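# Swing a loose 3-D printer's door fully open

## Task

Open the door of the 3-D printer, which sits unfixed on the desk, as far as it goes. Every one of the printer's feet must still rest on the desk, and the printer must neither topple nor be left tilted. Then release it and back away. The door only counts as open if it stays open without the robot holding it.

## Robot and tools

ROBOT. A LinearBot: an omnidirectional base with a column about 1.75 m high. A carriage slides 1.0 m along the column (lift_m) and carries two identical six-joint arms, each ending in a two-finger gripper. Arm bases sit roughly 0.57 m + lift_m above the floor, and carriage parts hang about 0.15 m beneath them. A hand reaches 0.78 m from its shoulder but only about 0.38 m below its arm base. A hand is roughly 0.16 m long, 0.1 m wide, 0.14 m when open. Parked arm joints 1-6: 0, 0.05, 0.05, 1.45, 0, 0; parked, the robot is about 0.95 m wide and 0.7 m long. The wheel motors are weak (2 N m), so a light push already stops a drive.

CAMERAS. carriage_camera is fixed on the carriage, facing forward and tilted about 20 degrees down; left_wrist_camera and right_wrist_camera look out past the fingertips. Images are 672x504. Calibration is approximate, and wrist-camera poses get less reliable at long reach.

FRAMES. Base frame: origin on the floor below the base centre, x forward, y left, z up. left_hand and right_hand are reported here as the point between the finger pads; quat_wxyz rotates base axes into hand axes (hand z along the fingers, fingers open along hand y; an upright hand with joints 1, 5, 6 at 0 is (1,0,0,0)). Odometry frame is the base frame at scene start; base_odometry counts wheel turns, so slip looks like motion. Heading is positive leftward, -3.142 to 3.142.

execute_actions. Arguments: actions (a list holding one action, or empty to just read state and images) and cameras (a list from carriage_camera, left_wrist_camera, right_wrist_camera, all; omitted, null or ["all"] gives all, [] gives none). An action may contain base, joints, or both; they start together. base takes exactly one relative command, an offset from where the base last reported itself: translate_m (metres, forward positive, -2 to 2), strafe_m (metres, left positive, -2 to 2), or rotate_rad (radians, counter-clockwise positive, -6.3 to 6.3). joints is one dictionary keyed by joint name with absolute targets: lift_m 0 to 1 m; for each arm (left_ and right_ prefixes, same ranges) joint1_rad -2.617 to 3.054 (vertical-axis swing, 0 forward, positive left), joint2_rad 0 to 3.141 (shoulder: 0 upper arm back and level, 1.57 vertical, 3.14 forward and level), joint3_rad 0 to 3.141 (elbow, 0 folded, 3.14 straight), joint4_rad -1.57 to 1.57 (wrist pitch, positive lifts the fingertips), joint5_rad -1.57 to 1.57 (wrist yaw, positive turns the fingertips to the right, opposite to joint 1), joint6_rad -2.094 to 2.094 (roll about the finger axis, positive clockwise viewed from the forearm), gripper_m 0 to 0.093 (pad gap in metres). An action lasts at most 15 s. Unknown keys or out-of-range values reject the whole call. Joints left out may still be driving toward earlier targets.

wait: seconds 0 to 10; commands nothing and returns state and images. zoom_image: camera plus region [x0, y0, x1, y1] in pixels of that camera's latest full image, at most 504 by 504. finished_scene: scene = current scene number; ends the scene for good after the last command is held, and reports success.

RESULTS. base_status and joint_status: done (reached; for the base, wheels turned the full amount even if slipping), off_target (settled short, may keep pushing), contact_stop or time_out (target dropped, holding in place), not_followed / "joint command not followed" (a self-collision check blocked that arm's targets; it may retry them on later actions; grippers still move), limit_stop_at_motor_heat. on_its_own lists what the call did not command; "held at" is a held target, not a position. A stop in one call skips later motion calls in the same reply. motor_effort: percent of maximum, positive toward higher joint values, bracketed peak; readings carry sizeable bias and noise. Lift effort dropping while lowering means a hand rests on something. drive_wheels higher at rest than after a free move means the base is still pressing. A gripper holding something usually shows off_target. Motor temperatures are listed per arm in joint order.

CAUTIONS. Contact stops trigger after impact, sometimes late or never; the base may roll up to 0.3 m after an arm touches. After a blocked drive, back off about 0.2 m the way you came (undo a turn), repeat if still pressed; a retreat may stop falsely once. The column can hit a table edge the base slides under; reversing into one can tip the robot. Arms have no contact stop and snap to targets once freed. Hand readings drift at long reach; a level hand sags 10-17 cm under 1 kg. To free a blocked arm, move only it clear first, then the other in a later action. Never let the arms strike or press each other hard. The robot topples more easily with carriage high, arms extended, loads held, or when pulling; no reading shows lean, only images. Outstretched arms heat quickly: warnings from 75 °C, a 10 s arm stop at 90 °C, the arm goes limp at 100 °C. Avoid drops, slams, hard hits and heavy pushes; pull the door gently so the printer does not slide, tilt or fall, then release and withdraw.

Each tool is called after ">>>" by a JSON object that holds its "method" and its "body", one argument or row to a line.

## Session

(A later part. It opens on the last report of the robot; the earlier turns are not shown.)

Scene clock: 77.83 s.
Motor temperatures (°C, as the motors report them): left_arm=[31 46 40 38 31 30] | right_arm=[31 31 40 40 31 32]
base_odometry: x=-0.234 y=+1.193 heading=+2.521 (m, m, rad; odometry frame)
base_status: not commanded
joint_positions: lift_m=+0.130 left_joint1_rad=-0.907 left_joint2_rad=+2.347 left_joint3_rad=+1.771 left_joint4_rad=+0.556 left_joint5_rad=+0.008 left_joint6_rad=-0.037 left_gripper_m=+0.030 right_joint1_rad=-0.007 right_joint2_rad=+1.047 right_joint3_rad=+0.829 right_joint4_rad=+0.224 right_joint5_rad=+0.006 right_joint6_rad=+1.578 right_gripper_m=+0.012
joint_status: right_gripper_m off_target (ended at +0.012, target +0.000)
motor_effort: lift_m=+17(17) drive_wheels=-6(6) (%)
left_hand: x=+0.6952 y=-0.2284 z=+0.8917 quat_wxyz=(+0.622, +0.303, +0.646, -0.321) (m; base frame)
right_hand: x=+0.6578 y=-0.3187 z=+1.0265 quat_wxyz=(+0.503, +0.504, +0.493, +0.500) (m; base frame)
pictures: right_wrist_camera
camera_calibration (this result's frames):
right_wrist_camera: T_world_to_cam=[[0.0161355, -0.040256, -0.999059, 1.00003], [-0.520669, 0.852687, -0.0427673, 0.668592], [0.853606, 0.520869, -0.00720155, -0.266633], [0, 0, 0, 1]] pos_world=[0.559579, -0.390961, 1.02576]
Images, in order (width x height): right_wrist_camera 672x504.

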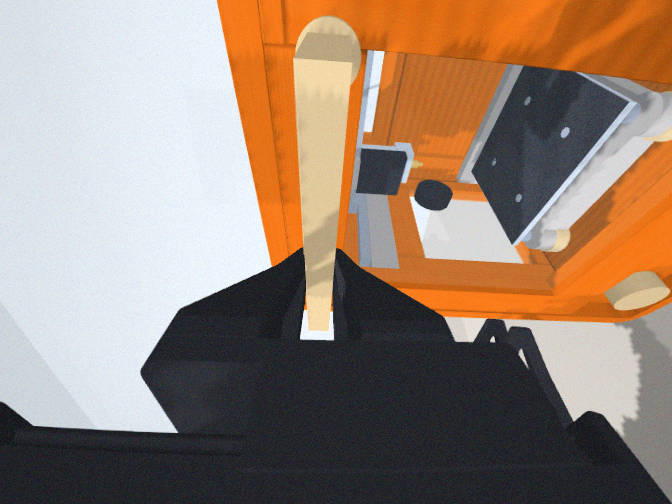

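Bar gripped at the left end.

>>> {"method": "execute_actions", "body": {
  "actions": [
    {"joints":{"right_joint2_rad":0.85,"right_joint3_rad":0.63,"right_gripper_m":0}}
  ]
}}

Scene clock: 80.17 s.
Motor temperatures (°C, as the motors report them): left_arm=[31 47 40 38 31 30] | right_arm=[31 31 40 40 31 32]
base_odometry: x=-0.234 y=+1.193 heading=+2.521 (m, m, rad; odometry frame)
base_status: not commanded
joint_positions: lift_m=+0.130 left_joint1_rad=-0.918 left_joint2_rad=+2.346 left_joint3_rad=+1.771 left_joint4_rad=+0.546 left_joint5_rad=+0.044 left_joint6_rad=-0.037 left_gripper_m=+0.030 right_joint1_rad=-0.004 right_joint2_rad=+0.873 right_joint3_rad=+0.666 right_joint4_rad=+0.272 right_joint5_rad=-0.010 right_joint6_rad=+1.565 right_gripper_m=+0.012
joint_status: right_gripper_m off_target (ended at +0.012, target +0.000); the others done
motor_effort: lift_m=+15(16) drive_wheels=-11(13) (%)
left_hand: x=+0.6842 y=-0.2365 z=+0.8897 quat_wxyz=(+0.612, +0.320, +0.642, -0.334) (m; base frame)
right_hand: x=+0.6196 y=-0.3148 z=+1.0176 quat_wxyz=(+0.516, +0.481, +0.486, +0.516) (m; base frame)
pictures: carriage_camera, left_wrist_camera, right_wrist_camera
camera_calibration (this result's frames):
carriage_camera: T_world_to_cam=[[0.028028, -0.999602, 0.00321638, -0.00613084], [-0.329624, -0.01228, -0.944032, 1.0923], [0.943696, 0.0253991, -0.329837, 0.188675], [0, 0, 0, 1]] pos_world=[0.18217, 0.00249287, 1.09342]
left_wrist_camera: T_world_to_cam=[[-0.806303, -0.587257, 0.0707416, 0.344831], [-0.401613, 0.455723, -0.79437, 1.0959], [0.434261, -0.668914, -0.6033, 0.203421], [0, 0, 0, 1]] pos_world=[0.629826, -0.160849, 0.968877]
right_wrist_camera: T_world_to_cam=[[0.0763051, -0.0532414, -0.995662, 0.947106], [-0.532296, 0.842196, -0.0858289, 0.692699], [0.843112, 0.536537, 0.0359237, -0.268629], [0, 0, 0, 1]] pos_world=[0.522936, -0.388834, 1.0121]
Images, in order (width x height): carriage_camera 672x504, left_wrist_camera 672x504, right_wrist_camera 672x504.

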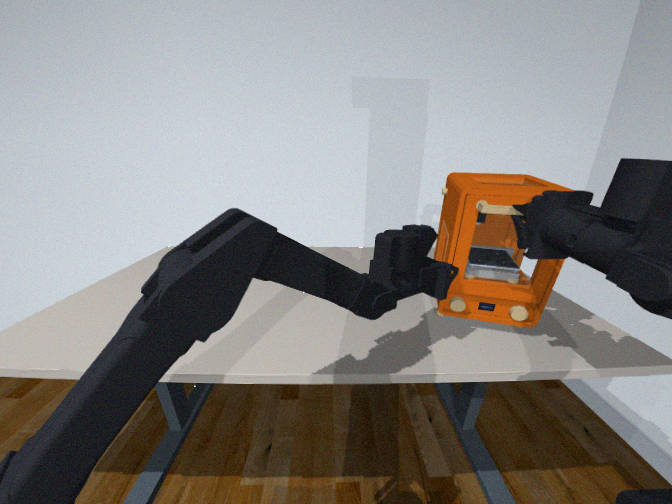

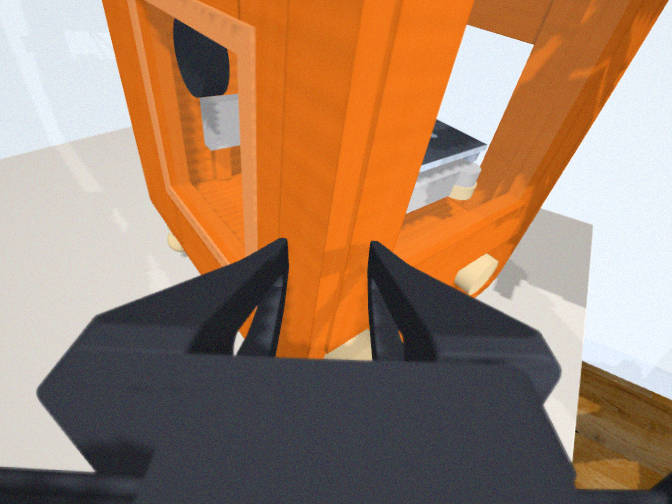

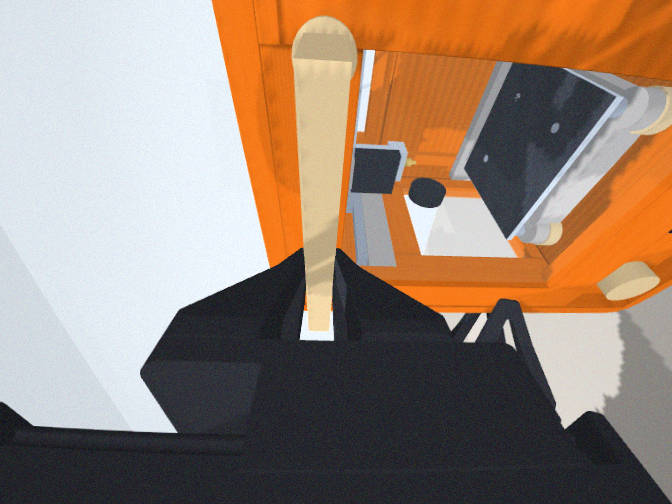

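>>> {"method": "execute_actions", "body": {
  "actions": [
    {"joints":{"right_joint2_rad":1.05,"right_joint3_rad":0.83,"right_gripper_m":0,"left_joint2_rad":2.2,"left_joint3_rad":1.6,"left_joint4_rad":0.6}}
  ],
  "cameras": []
}}

>>> {"method": "execute_actions", "body": {
  "actions": [
    {"joints":{"left_joint1_rad":-0.87,"left_joint2_rad":2.3,"left_joint3_rad":1.92,"left_joint4_rad":0.38,"left_gripper_m":0.02}}
  ]
}}

Scene clock: 89.27 s.
Motor temperatures (°C, as the motors report them): left_arm=[31 51 41 38 31 30] | right_arm=[31 31 40 39 31 32]
base_odometry: x=-0.234 y=+1.193 heading=+2.521 (m, m, rad; odometry frame)
base_status: not commanded
joint_positions: lift_m=+0.130 left_joint1_rad=-0.907 left_joint2_rad=+2.191 left_joint3_rad=+1.616 left_joint4_rad=+0.606 left_joint5_rad=+0.010 left_joint6_rad=-0.037 left_gripper_m=+0.030 right_joint1_rad=-0.004 right_joint2_rad=+1.027 right_joint3_rad=+0.815 right_joint4_rad=+0.221 right_joint5_rad=+0.011 right_joint6_rad=+1.571 right_gripper_m=+0.012
joint_status: right_gripper_m off_target (ended at +0.012, target +0.000); the others done
motor_effort: lift_m=+15(15) drive_wheels=-7(11) (%)
left_hand: x=+0.6756 y=-0.2038 z=+0.9307 quat_wxyz=(+0.638, +0.297, +0.629, -0.329) (m; base frame)
right_hand: x=+0.6531 y=-0.3185 z=+1.0261 quat_wxyz=(+0.506, +0.502, +0.494, +0.499) (m; base frame)
pictures: none
No camera images: the call's "cameras" was empty. Leave "cameras" out to get every camera's image.

Scene clock: 90.23 s.
Motor temperatures (°C, as the motors report them): left_arm=[31 51 41 38 31 30] | right_arm=[31 30 40 39 31 32]
base_odometry: x=-0.234 y=+1.193 heading=+2.521 (m, m, rad; odometry frame)
base_status: not commanded
joint_positions: lift_m=+0.130 left_joint1_rad=-0.870 left_joint2_rad=+2.294 left_joint3_rad=+1.917 left_joint4_rad=+0.390 left_joint5_rad=+0.007 left_joint6_rad=-0.037 left_gripper_m=+0.020 right_joint1_rad=-0.004 right_joint2_rad=+1.027 right_joint3_rad=+0.815 right_joint4_rad=+0.220 right_joint5_rad=+0.011 right_joint6_rad=+1.571 right_gripper_m=+0.012
joint_status: all done
motor_effort: lift_m=+13(17) drive_wheels=-6(6) (%)
left_hand: x=+0.7161 y=-0.2136 z=+0.9574 quat_wxyz=(+0.639, +0.286, +0.642, -0.314) (m; base frame)
right_hand: x=+0.6531 y=-0.3185 z=+1.0260 quat_wxyz=(+0.506, +0.502, +0.494, +0.499) (m; base frame)
pictures: carriage_camera, left_wrist_camera, right_wrist_camera
camera_calibration (this result's frames):
carriage_camera: T_world_to_cam=[[0.028028, -0.999602, 0.00321638, -0.00613084], [-0.329624, -0.01228, -0.944032, 1.0923], [0.943696, 0.0253991, -0.329837, 0.188675], [0, 0, 0, 1]] pos_world=[0.18217, 0.00249287, 1.09342]
left_wrist_camera: T_world_to_cam=[[-0.755628, -0.651189, 0.0705637, 0.329467], [-0.417099, 0.395313, -0.818386, 1.1732], [0.50503, -0.647827, -0.57032, 0.167988], [0, 0, 0, 1]] pos_world=[0.653457, -0.140409, 1.03269]
right_wrist_camera: T_world_to_cam=[[0.0190014, -0.0471334, -0.998708, 0.995267], [-0.518864, 0.853385, -0.0501469, 0.672547], [0.854646, 0.519146, -0.00824031, -0.262974], [0, 0, 0, 1]] pos_world=[0.554798, -0.39051, 1.02554]
Images, in order (width x height): carriage_camera 672x504, left_wrist_camera 672x504, right_wrist_camera 672x504.

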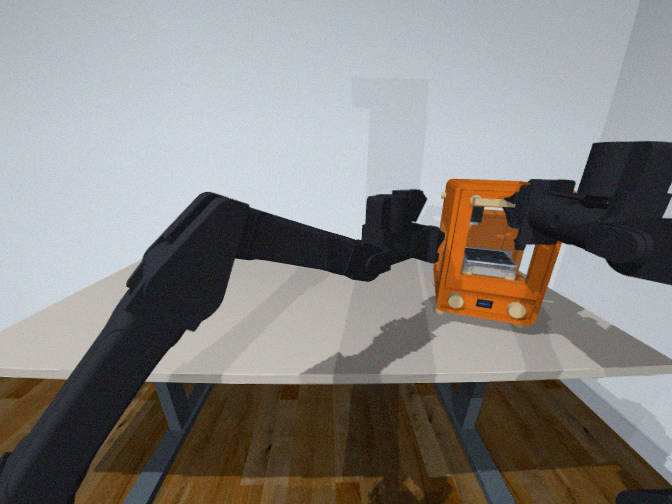

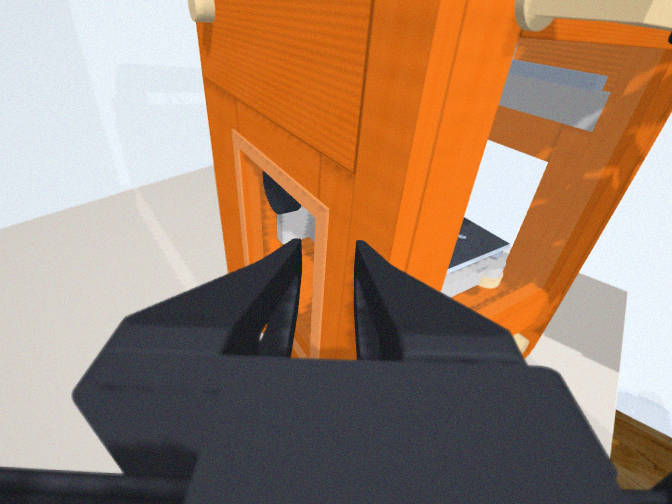

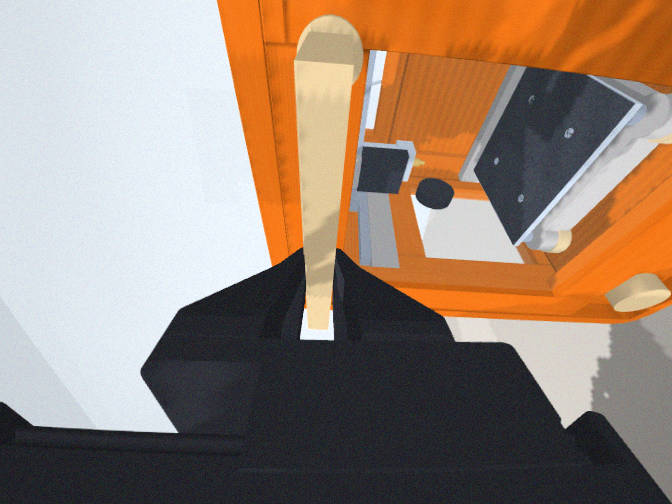

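>>> {"method": "execute_actions", "body": {
  "actions": [
    {"joints":{"left_joint1_rad":-0.85,"left_joint2_rad":2.4,"left_joint3_rad":2.05,"left_joint4_rad":0.3,"left_gripper_m":0.0}}
  ],
  "cameras": ["left_wrist_camera"]
}}

>>> {"method": "execute_actions", "body": {
  "actions": [
    {"joints":{"right_joint2_rad":0.85,"right_joint3_rad":0.63,"right_gripper_m":0}}
  ]
}}

Scene clock: 95.27 s.
Motor temperatures (°C, as the motors report them): left_arm=[31 52 41 38 31 30] | right_arm=[31 30 40 39 31 32]
base_odometry: x=-0.234 y=+1.193 heading=+2.521 (m, m, rad; odometry frame)
base_status: not commanded
joint_positions: lift_m=+0.130 left_joint1_rad=-0.855 left_joint2_rad=+2.393 left_joint3_rad=+2.037 left_joint4_rad=+0.309 left_joint5_rad=+0.007 left_joint6_rad=-0.037 left_gripper_m=+0.000 right_joint1_rad=-0.004 right_joint2_rad=+1.027 right_joint3_rad=+0.815 right_joint4_rad=+0.220 right_joint5_rad=+0.011 right_joint6_rad=+1.571 right_gripper_m=+0.012
joint_status: all done
motor_effort: lift_m=+15(14) drive_wheels=+7(7) (%)
left_hand: x=+0.7364 y=-0.2213 z=+0.9296 quat_wxyz=(+0.622, +0.290, +0.663, -0.300) (m; base frame)
right_hand: x=+0.6531 y=-0.3185 z=+1.0260 quat_wxyz=(+0.506, +0.502, +0.494, +0.499) (m; base frame)
pictures: left_wrist_camera
camera_calibration (this result's frames):
left_wrist_camera: T_world_to_cam=[[-0.743097, -0.665532, 0.0698116, 0.330056], [-0.454404, 0.425257, -0.782735, 1.16295], [0.491247, -0.613371, -0.618428, 0.199382], [0, 0, 0, 1]] pos_world=[0.675768, -0.152596, 1.01055]
Images, in order (width x height): left_wrist_camera 672x504.

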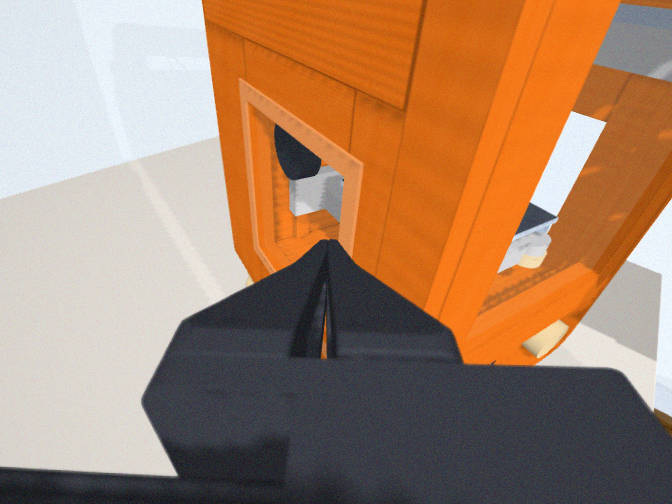

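Scene clock: 96.07 s.
Motor temperatures (°C, as the motors report them): left_arm=[31 52 41 38 31 30] | right_arm=[31 30 40 39 31 32]
base_odometry: x=-0.234 y=+1.193 heading=+2.521 (m, m, rad; odometry frame)
base_status: not commanded
joint_positions: lift_m=+0.130 left_joint1_rad=-0.855 left_joint2_rad=+2.393 left_joint3_rad=+2.037 left_joint4_rad=+0.309 left_joint5_rad=+0.007 left_joint6_rad=-0.037 left_gripper_m=+0.000 right_joint1_rad=-0.004 right_joint2_rad=+0.858 right_joint3_rad=+0.665 right_joint4_rad=+0.259 right_joint5_rad=-0.013 right_joint6_rad=+1.567 right_gripper_m=+0.012
joint_status: right_gripper_m off_target (ended at +0.012, target +0.000); the others done
motor_effort: lift_m=+13(15) drive_wheels=-11(14) (%)
left_hand: x=+0.7364 y=-0.2213 z=+0.9296 quat_wxyz=(+0.622, +0.290, +0.663, -0.300) (m; base frame)
right_hand: x=+0.6163 y=-0.3142 z=+1.0188 quat_wxyz=(+0.515, +0.480, +0.486, +0.517) (m; base frame)
pictures: carriage_camera, left_wrist_camera, right_wrist_camera
camera_calibration (this result's frames):
carriage_camera: T_world_to_cam=[[0.028028, -0.999602, 0.00321638, -0.00613084], [-0.329624, -0.01228, -0.944032, 1.0923], [0.943696, 0.0253991, -0.329837, 0.188675], [0, 0, 0, 1]] pos_world=[0.18217, 0.00249287, 1.09342]
left_wrist_camera: T_world_to_cam=[[-0.743097, -0.665532, 0.0698116, 0.330056], [-0.454404, 0.425257, -0.782735, 1.16295], [0.491247, -0.613371, -0.618428, 0.199382], [0, 0, 0, 1]] pos_world=[0.675768, -0.152596, 1.01055]
right_wrist_camera: T_world_to_cam=[[0.0776155, -0.0513019, -0.995663, 0.948445], [-0.535187, 0.840444, -0.085024, 0.690945], [0.84116, 0.539465, 0.0377754, -0.265967], [0, 0, 0, 1]] pos_world=[0.519892, -0.388563, 1.01313]
Images, in order (width x height): carriage_camera 672x504, left_wrist_camera 672x504, right_wrist_camera 672x504.

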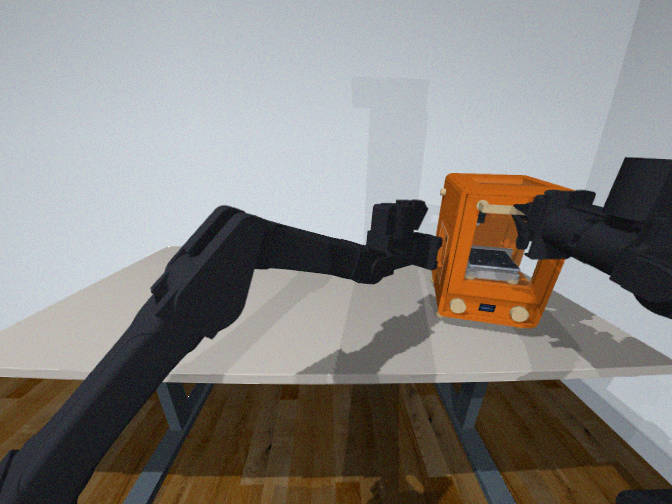

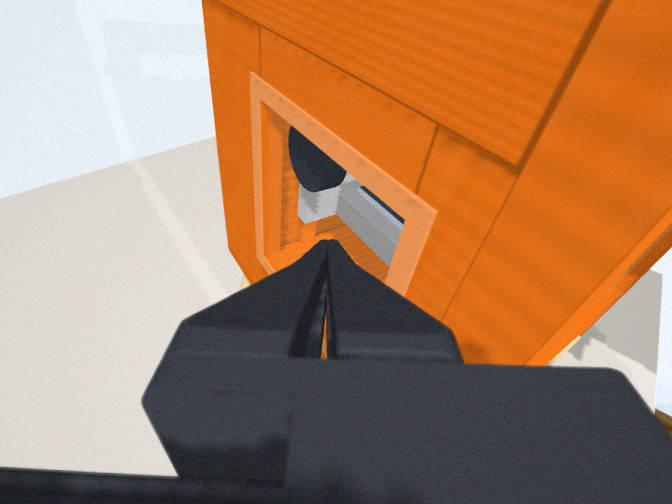

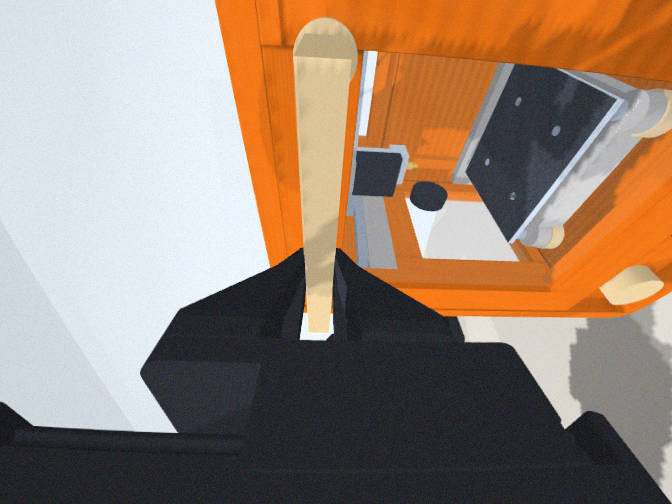

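>>> {"method": "execute_actions", "body": {
  "actions": [
    {"joints":{"right_joint2_rad":1.05,"right_joint3_rad":0.83,"right_gripper_m":0,"left_joint1_rad":-0.85,"left_joint2_rad":2.15,"left_joint3_rad":1.65,"left_joint4_rad":0.5,"left_gripper_m":0.03}}
  ],
  "cameras": []
}}

>>> {"method": "execute_actions", "body": {
  "actions": [
    {"joints":{"left_joint1_rad":-0.905}}
  ],
  "cameras": []
}}

>>> {"method": "execute_actions", "body": {
  "actions": [
    {"joints":{"left_joint2_rad":2.33,"left_joint3_rad":1.98,"left_joint4_rad":0.36}}
  ]
}}

Scene clock: 104.40 s.
Motor temperatures (°C, as the motors report them): left_arm=[31 54 42 39 31 30] | right_arm=[31 30 40 39 31 32]
base_odometry: x=-0.234 y=+1.193 heading=+2.521 (m, m, rad; odometry frame)
base_status: not commanded
joint_positions: lift_m=+0.130 left_joint1_rad=-0.855 left_joint2_rad=+2.145 left_joint3_rad=+1.659 left_joint4_rad=+0.503 left_joint5_rad=+0.007 left_joint6_rad=-0.037 left_gripper_m=+0.030 right_joint1_rad=-0.003 right_joint2_rad=+1.023 right_joint3_rad=+0.814 right_joint4_rad=+0.216 right_joint5_rad=+0.003 right_joint6_rad=+1.572 right_gripper_m=+0.012
joint_status: right_gripper_m off_target (ended at +0.012, target +0.000); the others done
motor_effort: lift_m=+16(18) drive_wheels=-6(12) (%)
left_hand: x=+0.6999 y=-0.1793 z=+0.9555 quat_wxyz=(+0.642, +0.281, +0.642, -0.310) (m; base frame)
right_hand: x=+0.6521 y=-0.3168 z=+1.0259 quat_wxyz=(+0.503, +0.500, +0.496, +0.501) (m; base frame)
pictures: none
No camera images: the call's "cameras" was empty. Leave "cameras" out to get every camera's image.

Scene clock: 105.03 s.
Motor temperatures (°C, as the motors report them): left_arm=[31 54 42 39 31 30] | right_arm=[31 30 40 39 31 32]
base_odometry: x=-0.234 y=+1.193 heading=+2.521 (m, m, rad; odometry frame)
base_status: not commanded
joint_positions: lift_m=+0.130 left_joint1_rad=-0.909 left_joint2_rad=+2.145 left_joint3_rad=+1.659 left_joint4_rad=+0.503 left_joint5_rad=+0.004 left_joint6_rad=-0.037 left_gripper_m=+0.030 right_joint1_rad=-0.003 right_joint2_rad=+1.023 right_joint3_rad=+0.814 right_joint4_rad=+0.216 right_joint5_rad=+0.002 right_joint6_rad=+1.572 right_gripper_m=+0.012
joint_status: all done
motor_effort: lift_m=+16(14) drive_wheels=+7(7) (%)
left_hand: x=+0.6731 y=-0.2013 z=+0.9555 quat_wxyz=(+0.634, +0.297, +0.635, -0.326) (m; base frame)
right_hand: x=+0.6521 y=-0.3167 z=+1.0259 quat_wxyz=(+0.503, +0.500, +0.496, +0.501) (m; base frame)
pictures: none
No camera images: the call's "cameras" was empty. Leave "cameras" out to get every camera's image.

Scene clock: 106.03 s.
Motor temperatures (°C, as the motors report them): left_arm=[31 54 42 39 31 30] | right_arm=[31 30 40 39 31 32]
base_odometry: x=-0.234 y=+1.193 heading=+2.521 (m, m, rad; odometry frame)
base_status: not commanded
joint_positions: lift_m=+0.130 left_joint1_rad=-0.909 left_joint2_rad=+2.328 left_joint3_rad=+1.974 left_joint4_rad=+0.366 left_joint5_rad=+0.003 left_joint6_rad=-0.037 left_gripper_m=+0.030 right_joint1_rad=-0.003 right_joint2_rad=+1.023 right_joint3_rad=+0.814 right_joint4_rad=+0.216 right_joint5_rad=+0.002 right_joint6_rad=+1.572 right_gripper_m=+0.012
joint_status: all done
motor_effort: lift_m=+15(17) drive_wheels=+8(8) (%)
left_hand: x=+0.7001 y=-0.2358 z=+0.9573 quat_wxyz=(+0.633, +0.298, +0.636, -0.325) (m; base frame)
right_hand: x=+0.6521 y=-0.3167 z=+1.0259 quat_wxyz=(+0.503, +0.500, +0.496, +0.501) (m; base frame)
pictures: carriage_camera, left_wrist_camera, right_wrist_camera
camera_calibration (this result's frames):
carriage_camera: T_world_to_cam=[[0.028028, -0.999602, 0.00321638, -0.00613084], [-0.329624, -0.01228, -0.944032, 1.0923], [0.943696, 0.0253991, -0.329837, 0.188675], [0, 0, 0, 1]] pos_world=[0.18217, 0.00249287, 1.09342]
left_wrist_camera: T_world_to_cam=[[-0.778229, -0.623955, 0.0709871, 0.324761], [-0.403088, 0.409648, -0.818357, 1.16876], [0.481539, -0.665484, -0.570309, 0.173807], [0, 0, 0, 1]] pos_world=[0.640158, -0.16048, 1.03254]
right_wrist_camera: T_world_to_cam=[[0.0183117, -0.0462588, -0.998762, 0.996014], [-0.52704, 0.848429, -0.0489589, 0.673008], [0.849643, 0.527284, -0.00884408, -0.256567], [0, 0, 0, 1]] pos_world=[0.554454, -0.389641, 1.02546]
Images, in order (width x height): carriage_camera 672x504, left_wrist_camera 672x504, right_wrist_camera 672x504.

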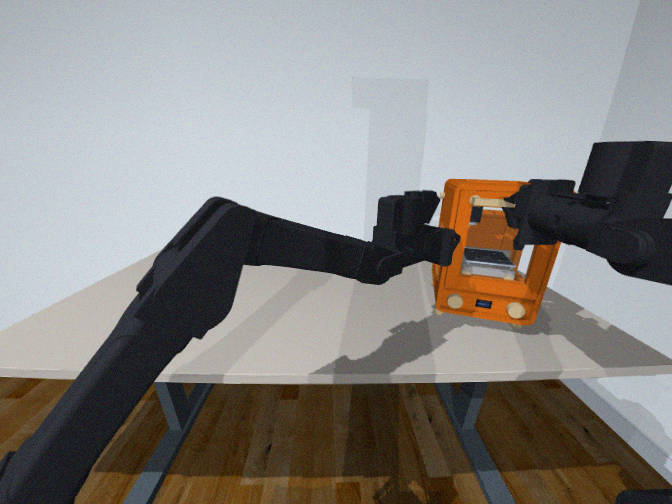

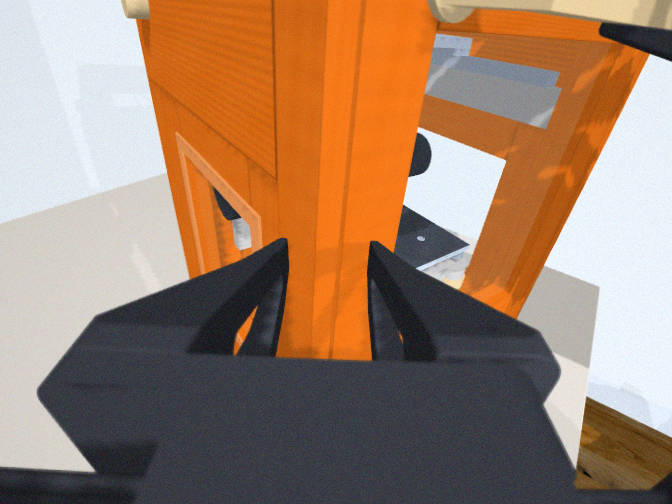

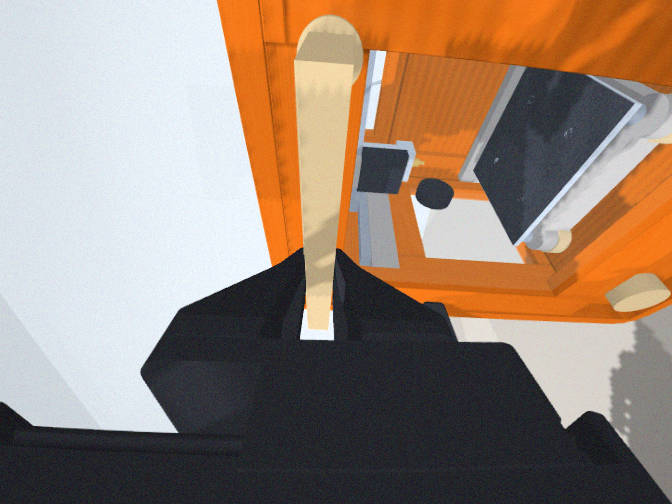

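>>> {"method": "execute_actions", "body": {
  "actions": [
    {"joints":{"left_joint1_rad":-0.895,"left_gripper_m":0.012,"left_joint2_rad":2.37,"left_joint3_rad":2.05,"left_joint4_rad":0.33}}
  ],
  "cameras": ["left_wrist_camera"]
}}

>>> {"method": "execute_actions", "body": {
  "actions": [
    {"joints":{"right_joint2_rad":0.88,"right_joint3_rad":0.66,"right_gripper_m":0}}
  ]
}}

Scene clock: 113.33 s.
Motor temperatures (°C, as the motors report them): left_arm=[31 55 43 39 30 30] | right_arm=[31 30 41 39 31 32]
base_odometry: x=-0.234 y=+1.193 heading=+2.521 (m, m, rad; odometry frame)
base_status: not commanded
joint_positions: lift_m=+0.130 left_joint1_rad=-0.903 left_joint2_rad=+2.347 left_joint3_rad=+2.028 left_joint4_rad=+0.316 left_joint5_rad=+0.004 left_joint6_rad=-0.037 left_gripper_m=+0.012 right_joint1_rad=-0.003 right_joint2_rad=+1.042 right_joint3_rad=+0.825 right_joint4_rad=+0.225 right_joint5_rad=+0.036 right_joint6_rad=+1.573 right_gripper_m=+0.012
joint_status: all done
motor_effort: lift_m=+16(18) drive_wheels=+9(15) (%)
left_hand: x=+0.7062 y=-0.2368 z=+0.9585 quat_wxyz=(+0.629, +0.298, +0.642, -0.321) (m; base frame)
right_hand: x=+0.6565 y=-0.3225 z=+1.0265 quat_wxyz=(+0.511, +0.508, +0.488, +0.492) (m; base frame)
pictures: left_wrist_camera
camera_calibration (this result's frames):
left_wrist_camera: T_world_to_cam=[[-0.773943, -0.62929, 0.0707571, 0.324748], [-0.413498, 0.417572, -0.809106, 1.17301], [0.479616, -0.65546, -0.583387, 0.187255], [0, 0, 0, 1]] pos_world=[0.646563, -0.162717, 1.03535]
Images, in order (width x height): left_wrist_camera 672x504.

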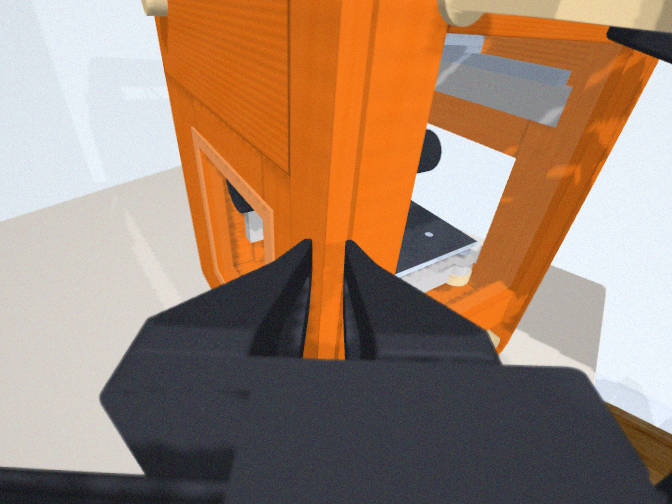

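Scene clock: 114.13 s.
Motor temperatures (°C, as the motors report them): left_arm=[31 55 43 39 31 30] | right_arm=[31 30 41 39 31 32]
base_odometry: x=-0.234 y=+1.193 heading=+2.521 (m, m, rad; odometry frame)
base_status: not commanded
joint_positions: lift_m=+0.130 left_joint1_rad=-0.922 left_joint2_rad=+2.347 left_joint3_rad=+2.028 left_joint4_rad=+0.308 left_joint5_rad=+0.061 left_joint6_rad=-0.037 left_gripper_m=+0.012 right_joint1_rad=-0.003 right_joint2_rad=+0.903 right_joint3_rad=+0.697 right_joint4_rad=+0.269 right_joint5_rad=+0.080 right_joint6_rad=+1.561 right_gripper_m=+0.012
joint_status: right_gripper_m off_target (ended at +0.012, target +0.000); the others done
motor_effort: lift_m=+14(14) drive_wheels=-10(17) (%)
left_hand: x=+0.6876 y=-0.2506 z=+0.9566 quat_wxyz=(+0.613, +0.324, +0.633, -0.344) (m; base frame)
right_hand: x=+0.6251 y=-0.3299 z=+1.0220 quat_wxyz=(+0.537, +0.503, +0.465, +0.492) (m; base frame)
pictures: carriage_camera, left_wrist_camera, right_wrist_camera
camera_calibration (this result's frames):
carriage_camera: T_world_to_cam=[[0.028028, -0.999602, 0.00321638, -0.00613084], [-0.329624, -0.01228, -0.944032, 1.0923], [0.943696, 0.0253991, -0.329837, 0.188675], [0, 0, 0, 1]] pos_world=[0.18217, 0.00249287, 1.09342]
left_wrist_camera: T_world_to_cam=[[-0.819301, -0.568914, 0.0712933, 0.347546], [-0.384504, 0.45293, -0.80437, 1.1539], [0.425327, -0.686433, -0.589836, 0.221693], [0, 0, 0, 1]] pos_world=[0.634131, -0.172733, 1.03414]
right_wrist_camera: T_world_to_cam=[[0.0685678, -0.0581656, -0.995949, 0.953825], [-0.455929, 0.886124, -0.0831408, 0.672738], [0.887371, 0.459783, 0.0342402, -0.316636], [0, 0, 0, 1]] pos_world=[0.522292, -0.395066, 1.01673]
Images, in order (width x height): carriage_camera 672x504, left_wrist_camera 672x504, right_wrist_camera 672x504.

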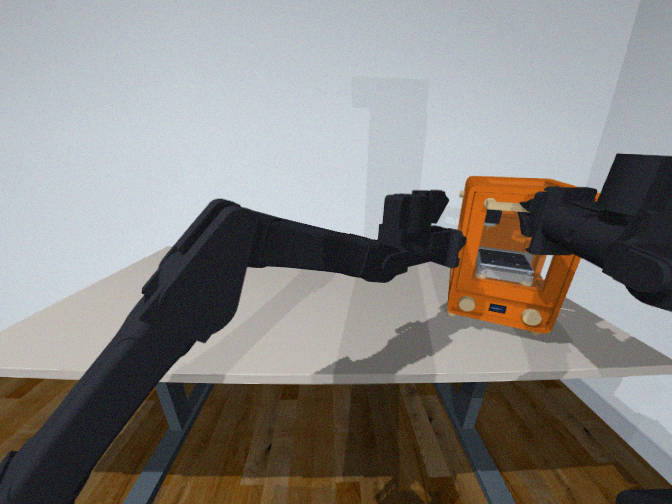

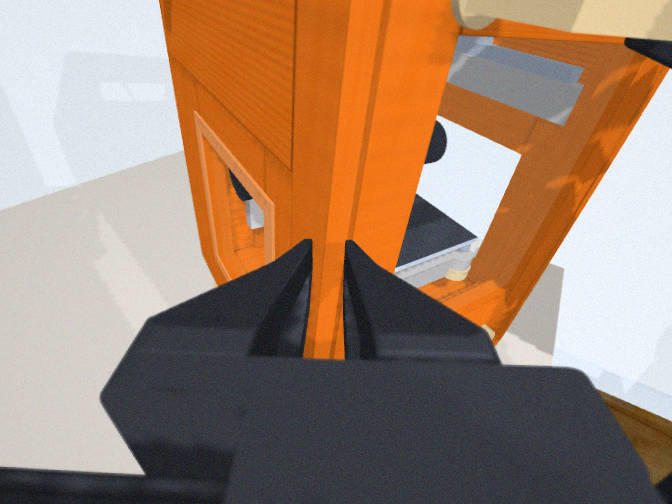

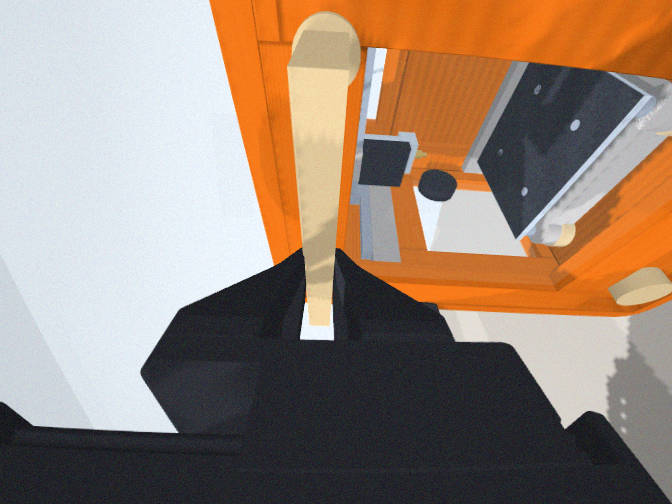

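>>> {"method": "execute_actions", "body": {
  "actions": [
    {"joints":{"right_joint2_rad":0.72,"right_joint3_rad":0.5,"right_gripper_m":0,"left_joint1_rad":-0.82,"left_joint5_rad":-0.05}}
  ]
}}

Scene clock: 118.00 s.
Motor temperatures (°C, as the motors report them): left_arm=[31 55 43 40 31 30] | right_arm=[31 30 40 39 32 32]
base_odometry: x=-0.234 y=+1.193 heading=+2.521 (m, m, rad; odometry frame)
base_status: not commanded
joint_positions: lift_m=+0.130 left_joint1_rad=-0.814 left_joint2_rad=+2.353 left_joint3_rad=+2.036 left_joint4_rad=+0.322 left_joint5_rad=-0.040 left_joint6_rad=-0.038 left_gripper_m=+0.012 right_joint1_rad=+0.001 right_joint2_rad=+0.713 right_joint3_rad=+0.531 right_joint4_rad=+0.305 right_joint5_rad=+0.027 right_joint6_rad=+1.540 right_gripper_m=+0.012
joint_status: right_gripper_m off_target (ended at +0.012, target +0.000); the others done
motor_effort: lift_m=+15(15) drive_wheels=+8(13) (%)
left_hand: x=+0.7594 y=-0.1918 z=+0.9598 quat_wxyz=(+0.651, +0.254, +0.658, -0.280) (m; base frame)
right_hand: x=+0.5877 y=-0.3193 z=+1.0087 quat_wxyz=(+0.544, +0.468, +0.468, +0.516) (m; base frame)
pictures: carriage_camera, left_wrist_camera, right_wrist_camera
camera_calibration (this result's frames):
carriage_camera: T_world_to_cam=[[0.028028, -0.999602, 0.00321638, -0.00613084], [-0.329624, -0.01228, -0.944032, 1.0923], [0.943696, 0.0253991, -0.329837, 0.188675], [0, 0, 0, 1]] pos_world=[0.18217, 0.00249287, 1.09342]
left_wrist_camera: T_world_to_cam=[[-0.684771, -0.725247, 0.0714488, 0.307338], [-0.460525, 0.354659, -0.813716, 1.20531], [0.564805, -0.590114, -0.576854, 0.133469], [0, 0, 0, 1]] pos_world=[0.690145, -0.125814, 1.03581]
right_wrist_camera: T_world_to_cam=[[0.132138, -0.0782767, -0.988136, 0.892036], [-0.497383, 0.857056, -0.134405, 0.71195], [0.857409, 0.509242, 0.0743165, -0.294867], [0, 0, 0, 1]] pos_world=[0.489061, -0.390197, 0.999056]
Images, in order (width x height): carriage_camera 672x504, left_wrist_camera 672x504, right_wrist_camera 672x504.

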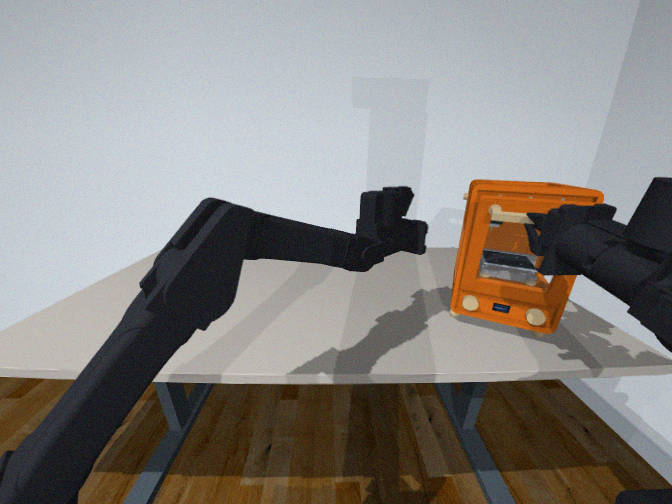

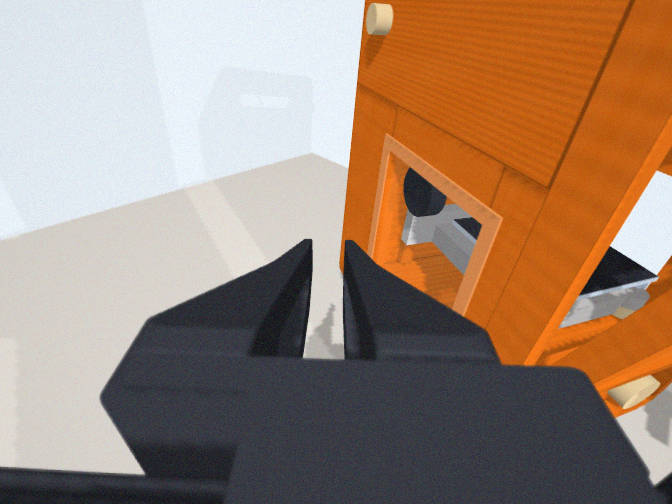

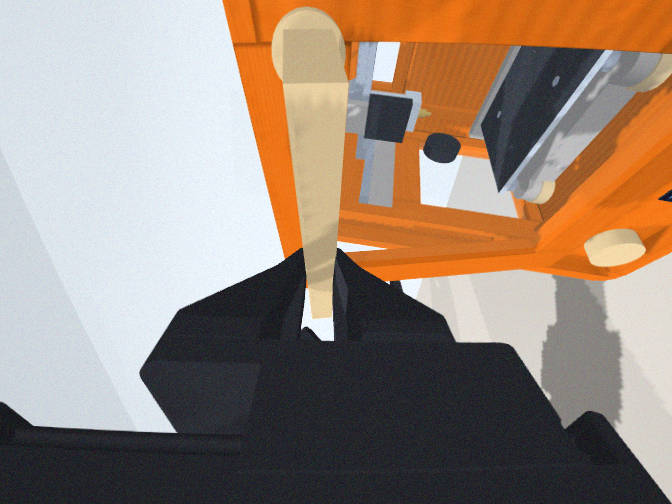

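>>> {"method": "execute_actions", "body": {
  "actions": [
    {"base":{"translate_m":-0.07},"joints":{"left_joint1_rad":-0.3,"left_joint2_rad":1.5,"left_joint3_rad":1.0,"left_joint4_rad":0.8,"lift_m":0.09,"right_gripper_m":0}}
  ],
  "cameras": ["carriage_camera","right_wrist_camera"]
}}

Scene clock: 122.60 s.
Motor temperatures (°C, as the motors report them): left_arm=[31 55 43 40 31 30] | right_arm=[31 30 40 38 32 32]
base_odometry: x=-0.177 y=+1.152 heading=+2.520 (m, m, rad; odometry frame)
base_status: done
joint_positions: lift_m=+0.090 left_joint1_rad=-0.291 left_joint2_rad=+1.510 left_joint3_rad=+1.007 left_joint4_rad=+0.804 left_joint5_rad=-0.059 left_joint6_rad=-0.039 left_gripper_m=+0.012 right_joint1_rad=+0.001 right_joint2_rad=+0.703 right_joint3_rad=+0.526 right_joint4_rad=+0.276 right_joint5_rad=-0.042 right_joint6_rad=+1.535 right_gripper_m=+0.014
joint_status: right_gripper_m off_target (ended at +0.014, target +0.000); the others done
motor_effort: lift_m=+15(13) drive_wheels=+10(48) (%)
left_hand: x=+0.7365 y=+0.1866 z=+1.0219 quat_wxyz=(+0.797, +0.051, +0.591, -0.115) (m; base frame)
right_hand: x=+0.5864 y=-0.3074 z=+0.9622 quat_wxyz=(+0.523, +0.454, +0.494, +0.525) (m; base frame)
pictures: carriage_camera, right_wrist_camera
camera_calibration (this result's frames):
carriage_camera: T_world_to_cam=[[0.028028, -0.999602, 0.00321638, -0.00600247], [-0.329624, -0.01228, -0.944032, 1.05463], [0.943696, 0.0253991, -0.329837, 0.175511], [0, 0, 0, 1]] pos_world=[0.18217, 0.00249287, 1.05351]
right_wrist_camera: T_world_to_cam=[[0.113889, -0.0824214, -0.990069, 0.858464], [-0.557663, 0.819446, -0.132366, 0.716712], [0.822217, 0.5672, 0.0473623, -0.231955], [0, 0, 0, 1]] pos_world=[0.492632, -0.384986, 0.955792]
Images, in order (width x height): carriage_camera 672x504, right_wrist_camera 672x504.

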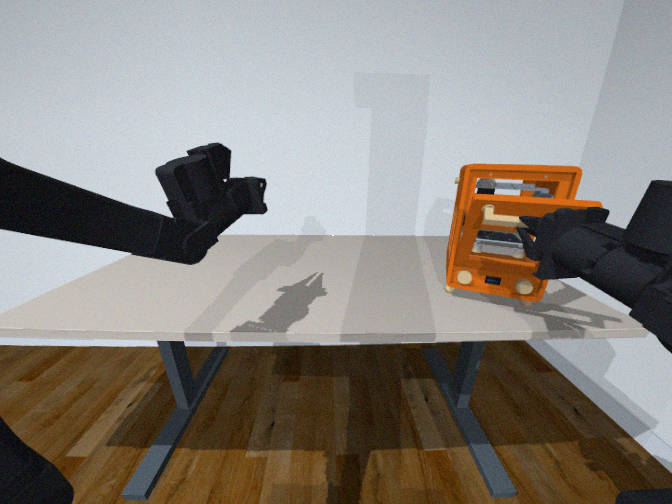

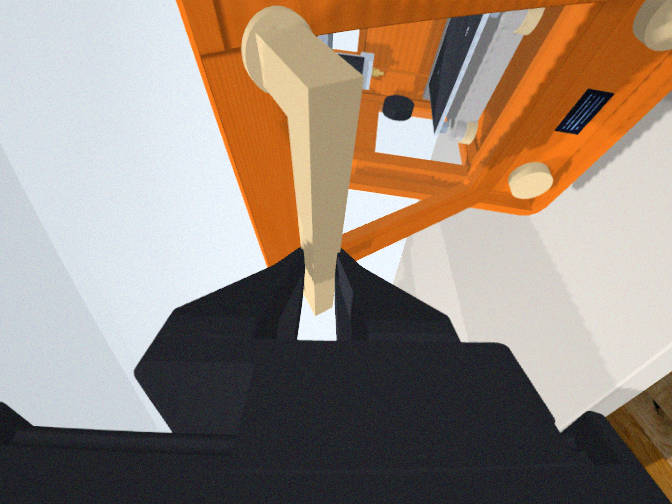

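>>> {"method": "execute_actions", "body": {
  "actions": [
    {"base":{"translate_m":-0.04},"joints":{"lift_m":0.03,"right_gripper_m":0}}
  ],
  "cameras": []
}}

>>> {"method": "execute_actions", "body": {
  "actions": [
    {"joints":{"right_gripper_m":0.05}}
  ],
  "cameras": []
}}

>>> {"method": "execute_actions", "body": {
  "actions": [
    {"base":{"translate_m":-0.3}}
  ],
  "cameras": ["carriage_camera"]
}}

>>> {"method": "zoom_image", "body": {
  "camera": "carriage_camera",
  "region": [340,140,560,320]
}}

Scene clock: 129.00 s.
Motor temperatures (°C, as the motors report them): left_arm=[31 53 43 40 31 30] | right_arm=[31 30 40 38 32 32]
base_odometry: x=-0.144 y=+1.129 heading=+2.520 (m, m, rad; odometry frame)
base_status: done
joint_positions: lift_m=+0.030 left_joint1_rad=-0.292 left_joint2_rad=+1.507 left_joint3_rad=+1.007 left_joint4_rad=+0.802 left_joint5_rad=-0.058 left_joint6_rad=-0.039 left_gripper_m=+0.012 right_joint1_rad=+0.009 right_joint2_rad=+0.697 right_joint3_rad=+0.526 right_joint4_rad=+0.243 right_joint5_rad=-0.076 right_joint6_rad=+1.556 right_gripper_m=+0.015
joint_status: right_gripper_m off_target (ended at +0.015, target +0.000); the others done
motor_effort: lift_m=+14(16) drive_wheels=-9(42) (%)
left_hand: x=+0.7357 y=+0.1859 z=+0.9625 quat_wxyz=(+0.797, +0.052, +0.591, -0.116) (m; base frame)
right_hand: x=+0.5855 y=-0.2991 z=+0.8957 quat_wxyz=(+0.501, +0.456, +0.506, +0.534) (m; base frame)
pictures: none
No camera images: the call's "cameras" was empty. Leave "cameras" out to get every camera's image.

Scene clock: 129.73 s.
Motor temperatures (°C, as the motors report them): left_arm=[31 52 43 40 31 30] | right_arm=[31 30 40 38 32 32]
base_odometry: x=-0.144 y=+1.129 heading=+2.520 (m, m, rad; odometry frame)
base_status: not commanded
joint_positions: lift_m=+0.030 left_joint1_rad=-0.292 left_joint2_rad=+1.507 left_joint3_rad=+1.007 left_joint4_rad=+0.802 left_joint5_rad=-0.058 left_joint6_rad=-0.039 left_gripper_m=+0.012 right_joint1_rad=+0.009 right_joint2_rad=+0.712 right_joint3_rad=+0.499 right_joint4_rad=+0.157 right_joint5_rad=-0.019 right_joint6_rad=+1.561 right_gripper_m=+0.050
joint_status: all done
motor_effort: lift_m=+13(13) drive_wheels=-9(9) (%)
left_hand: x=+0.7357 y=+0.1859 z=+0.9625 quat_wxyz=(+0.797, +0.052, +0.591, -0.116) (m; base frame)
right_hand: x=+0.5894 y=-0.3088 z=+0.8565 quat_wxyz=(+0.481, +0.504, +0.523, +0.491) (m; base frame)
pictures: none
No camera images: the call's "cameras" was empty. Leave "cameras" out to get every camera's image.

Scene clock: 132.30 s.
Motor temperatures (°C, as the motors report them): left_arm=[31 52 43 40 31 30] | right_arm=[31 30 40 39 32 32]
base_odometry: x=+0.100 y=+0.954 heading=+2.521 (m, m, rad; odometry frame)
base_status: done
joint_positions: lift_m=+0.030 left_joint1_rad=-0.292 left_joint2_rad=+1.507 left_joint3_rad=+1.007 left_joint4_rad=+0.803 left_joint5_rad=-0.058 left_joint6_rad=-0.039 left_gripper_m=+0.012 right_joint1_rad=+0.009 right_joint2_rad=+0.714 right_joint3_rad=+0.499 right_joint4_rad=+0.162 right_joint5_rad=-0.007 right_joint6_rad=+1.562 right_gripper_m=+0.050
joint_status: not commanded
motor_effort: lift_m=+17(13) drive_wheels=-9(46) (%)
left_hand: x=+0.7356 y=+0.1859 z=+0.9629 quat_wxyz=(+0.797, +0.051, +0.590, -0.116) (m; base frame)
right_hand: x=+0.5898 y=-0.3108 z=+0.8574 quat_wxyz=(+0.485, +0.506, +0.519, +0.489) (m; base frame)
pictures: carriage_camera
camera_calibration (this result's frames):
carriage_camera: T_world_to_cam=[[0.028028, -0.999602, 0.00321638, -0.00580947], [-0.329624, -0.01228, -0.944032, 0.997979], [0.943696, 0.0253991, -0.329837, 0.155718], [0, 0, 0, 1]] pos_world=[0.18217, 0.00249287, 0.993504]
Images, in order (width x height): carriage_camera 672x504.

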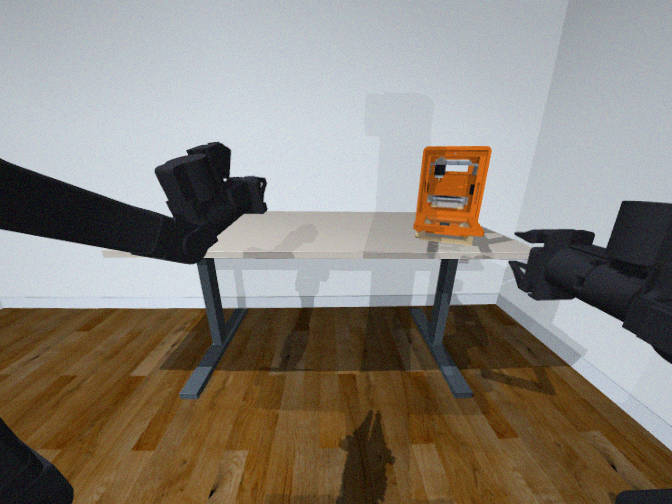

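Region (340, 140, 560, 320) of carriage_camera's 672x504 image, scaled by 2.291, with more detail than that image has; it fills the top 412 rows of this view, and the rest is white.

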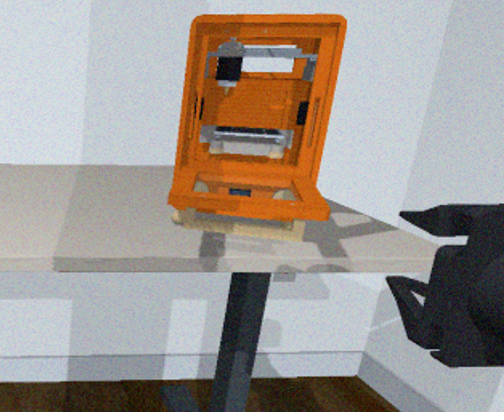

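>>> {"method": "execute_actions", "body": {
  "actions": [
    {"base":{"strafe_m":0.35},"joints":{"lift_m":0.0}}
  ],
  "cameras": ["carriage_camera"]
}}

>>> {"method": "zoom_image", "body": {
  "camera": "carriage_camera",
  "region": [450,130,650,290]
}}

Scene clock: 139.30 s.
Motor temperatures (°C, as the motors report them): left_arm=[31 50 43 40 31 30] | right_arm=[31 30 40 40 31 32]
base_odometry: x=-0.104 y=+0.670 heading=+2.521 (m, m, rad; odometry frame)
base_status: done
joint_positions: lift_m=+0.003 left_joint1_rad=-0.293 left_joint2_rad=+1.503 left_joint3_rad=+1.007 left_joint4_rad=+0.798 left_joint5_rad=-0.057 left_joint6_rad=-0.039 left_gripper_m=+0.012 right_joint1_rad=+0.009 right_joint2_rad=+0.714 right_joint3_rad=+0.499 right_joint4_rad=+0.170 right_joint5_rad=-0.006 right_joint6_rad=+1.562 right_gripper_m=+0.050
joint_status: all done
joint sent to its limit — the command would take lift_m past its lower limit, so that joint was sent only as far as its limit.
motor_effort: lift_m=+19(16) drive_wheels=-6(36) (%)
left_hand: x=+0.7346 y=+0.1854 z=+0.9362 quat_wxyz=(+0.797, +0.052, +0.590, -0.117) (m; base frame)
right_hand: x=+0.5899 y=-0.3111 z=+0.8317 quat_wxyz=(+0.487, +0.505, +0.517, +0.490) (m; base frame)
pictures: carriage_camera
camera_calibration (this result's frames):
carriage_camera: T_world_to_cam=[[0.028028, -0.999602, 0.00321638, -0.00572122], [-0.329624, -0.01228, -0.944032, 0.972078], [0.943696, 0.0253991, -0.329837, 0.146669], [0, 0, 0, 1]] pos_world=[0.18217, 0.00249287, 0.966069]
Images, in order (width x height): carriage_camera 672x504.

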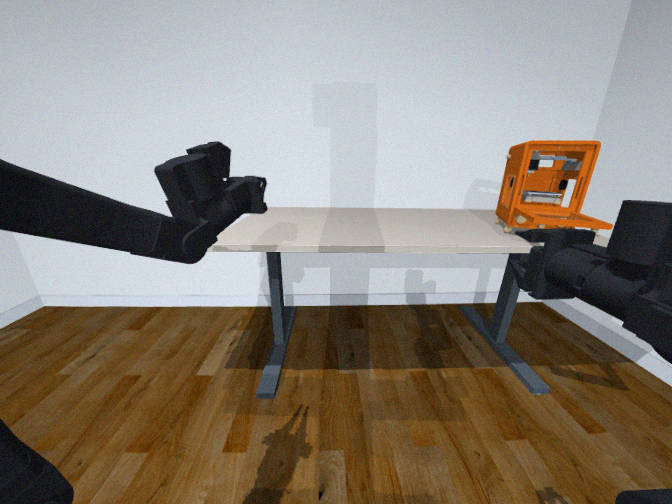

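Region (450, 130, 650, 290) of carriage_camera's 672x504 image, scaled by 2.520, with more detail than that image has; it fills the top 403 rows of this view, and the rest is white.

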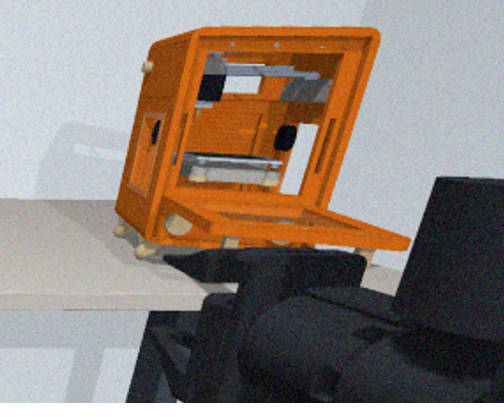

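>>> {"method": "finished_scene", "body": {
  "scene": 2
}}

The scene is finished: the task was done.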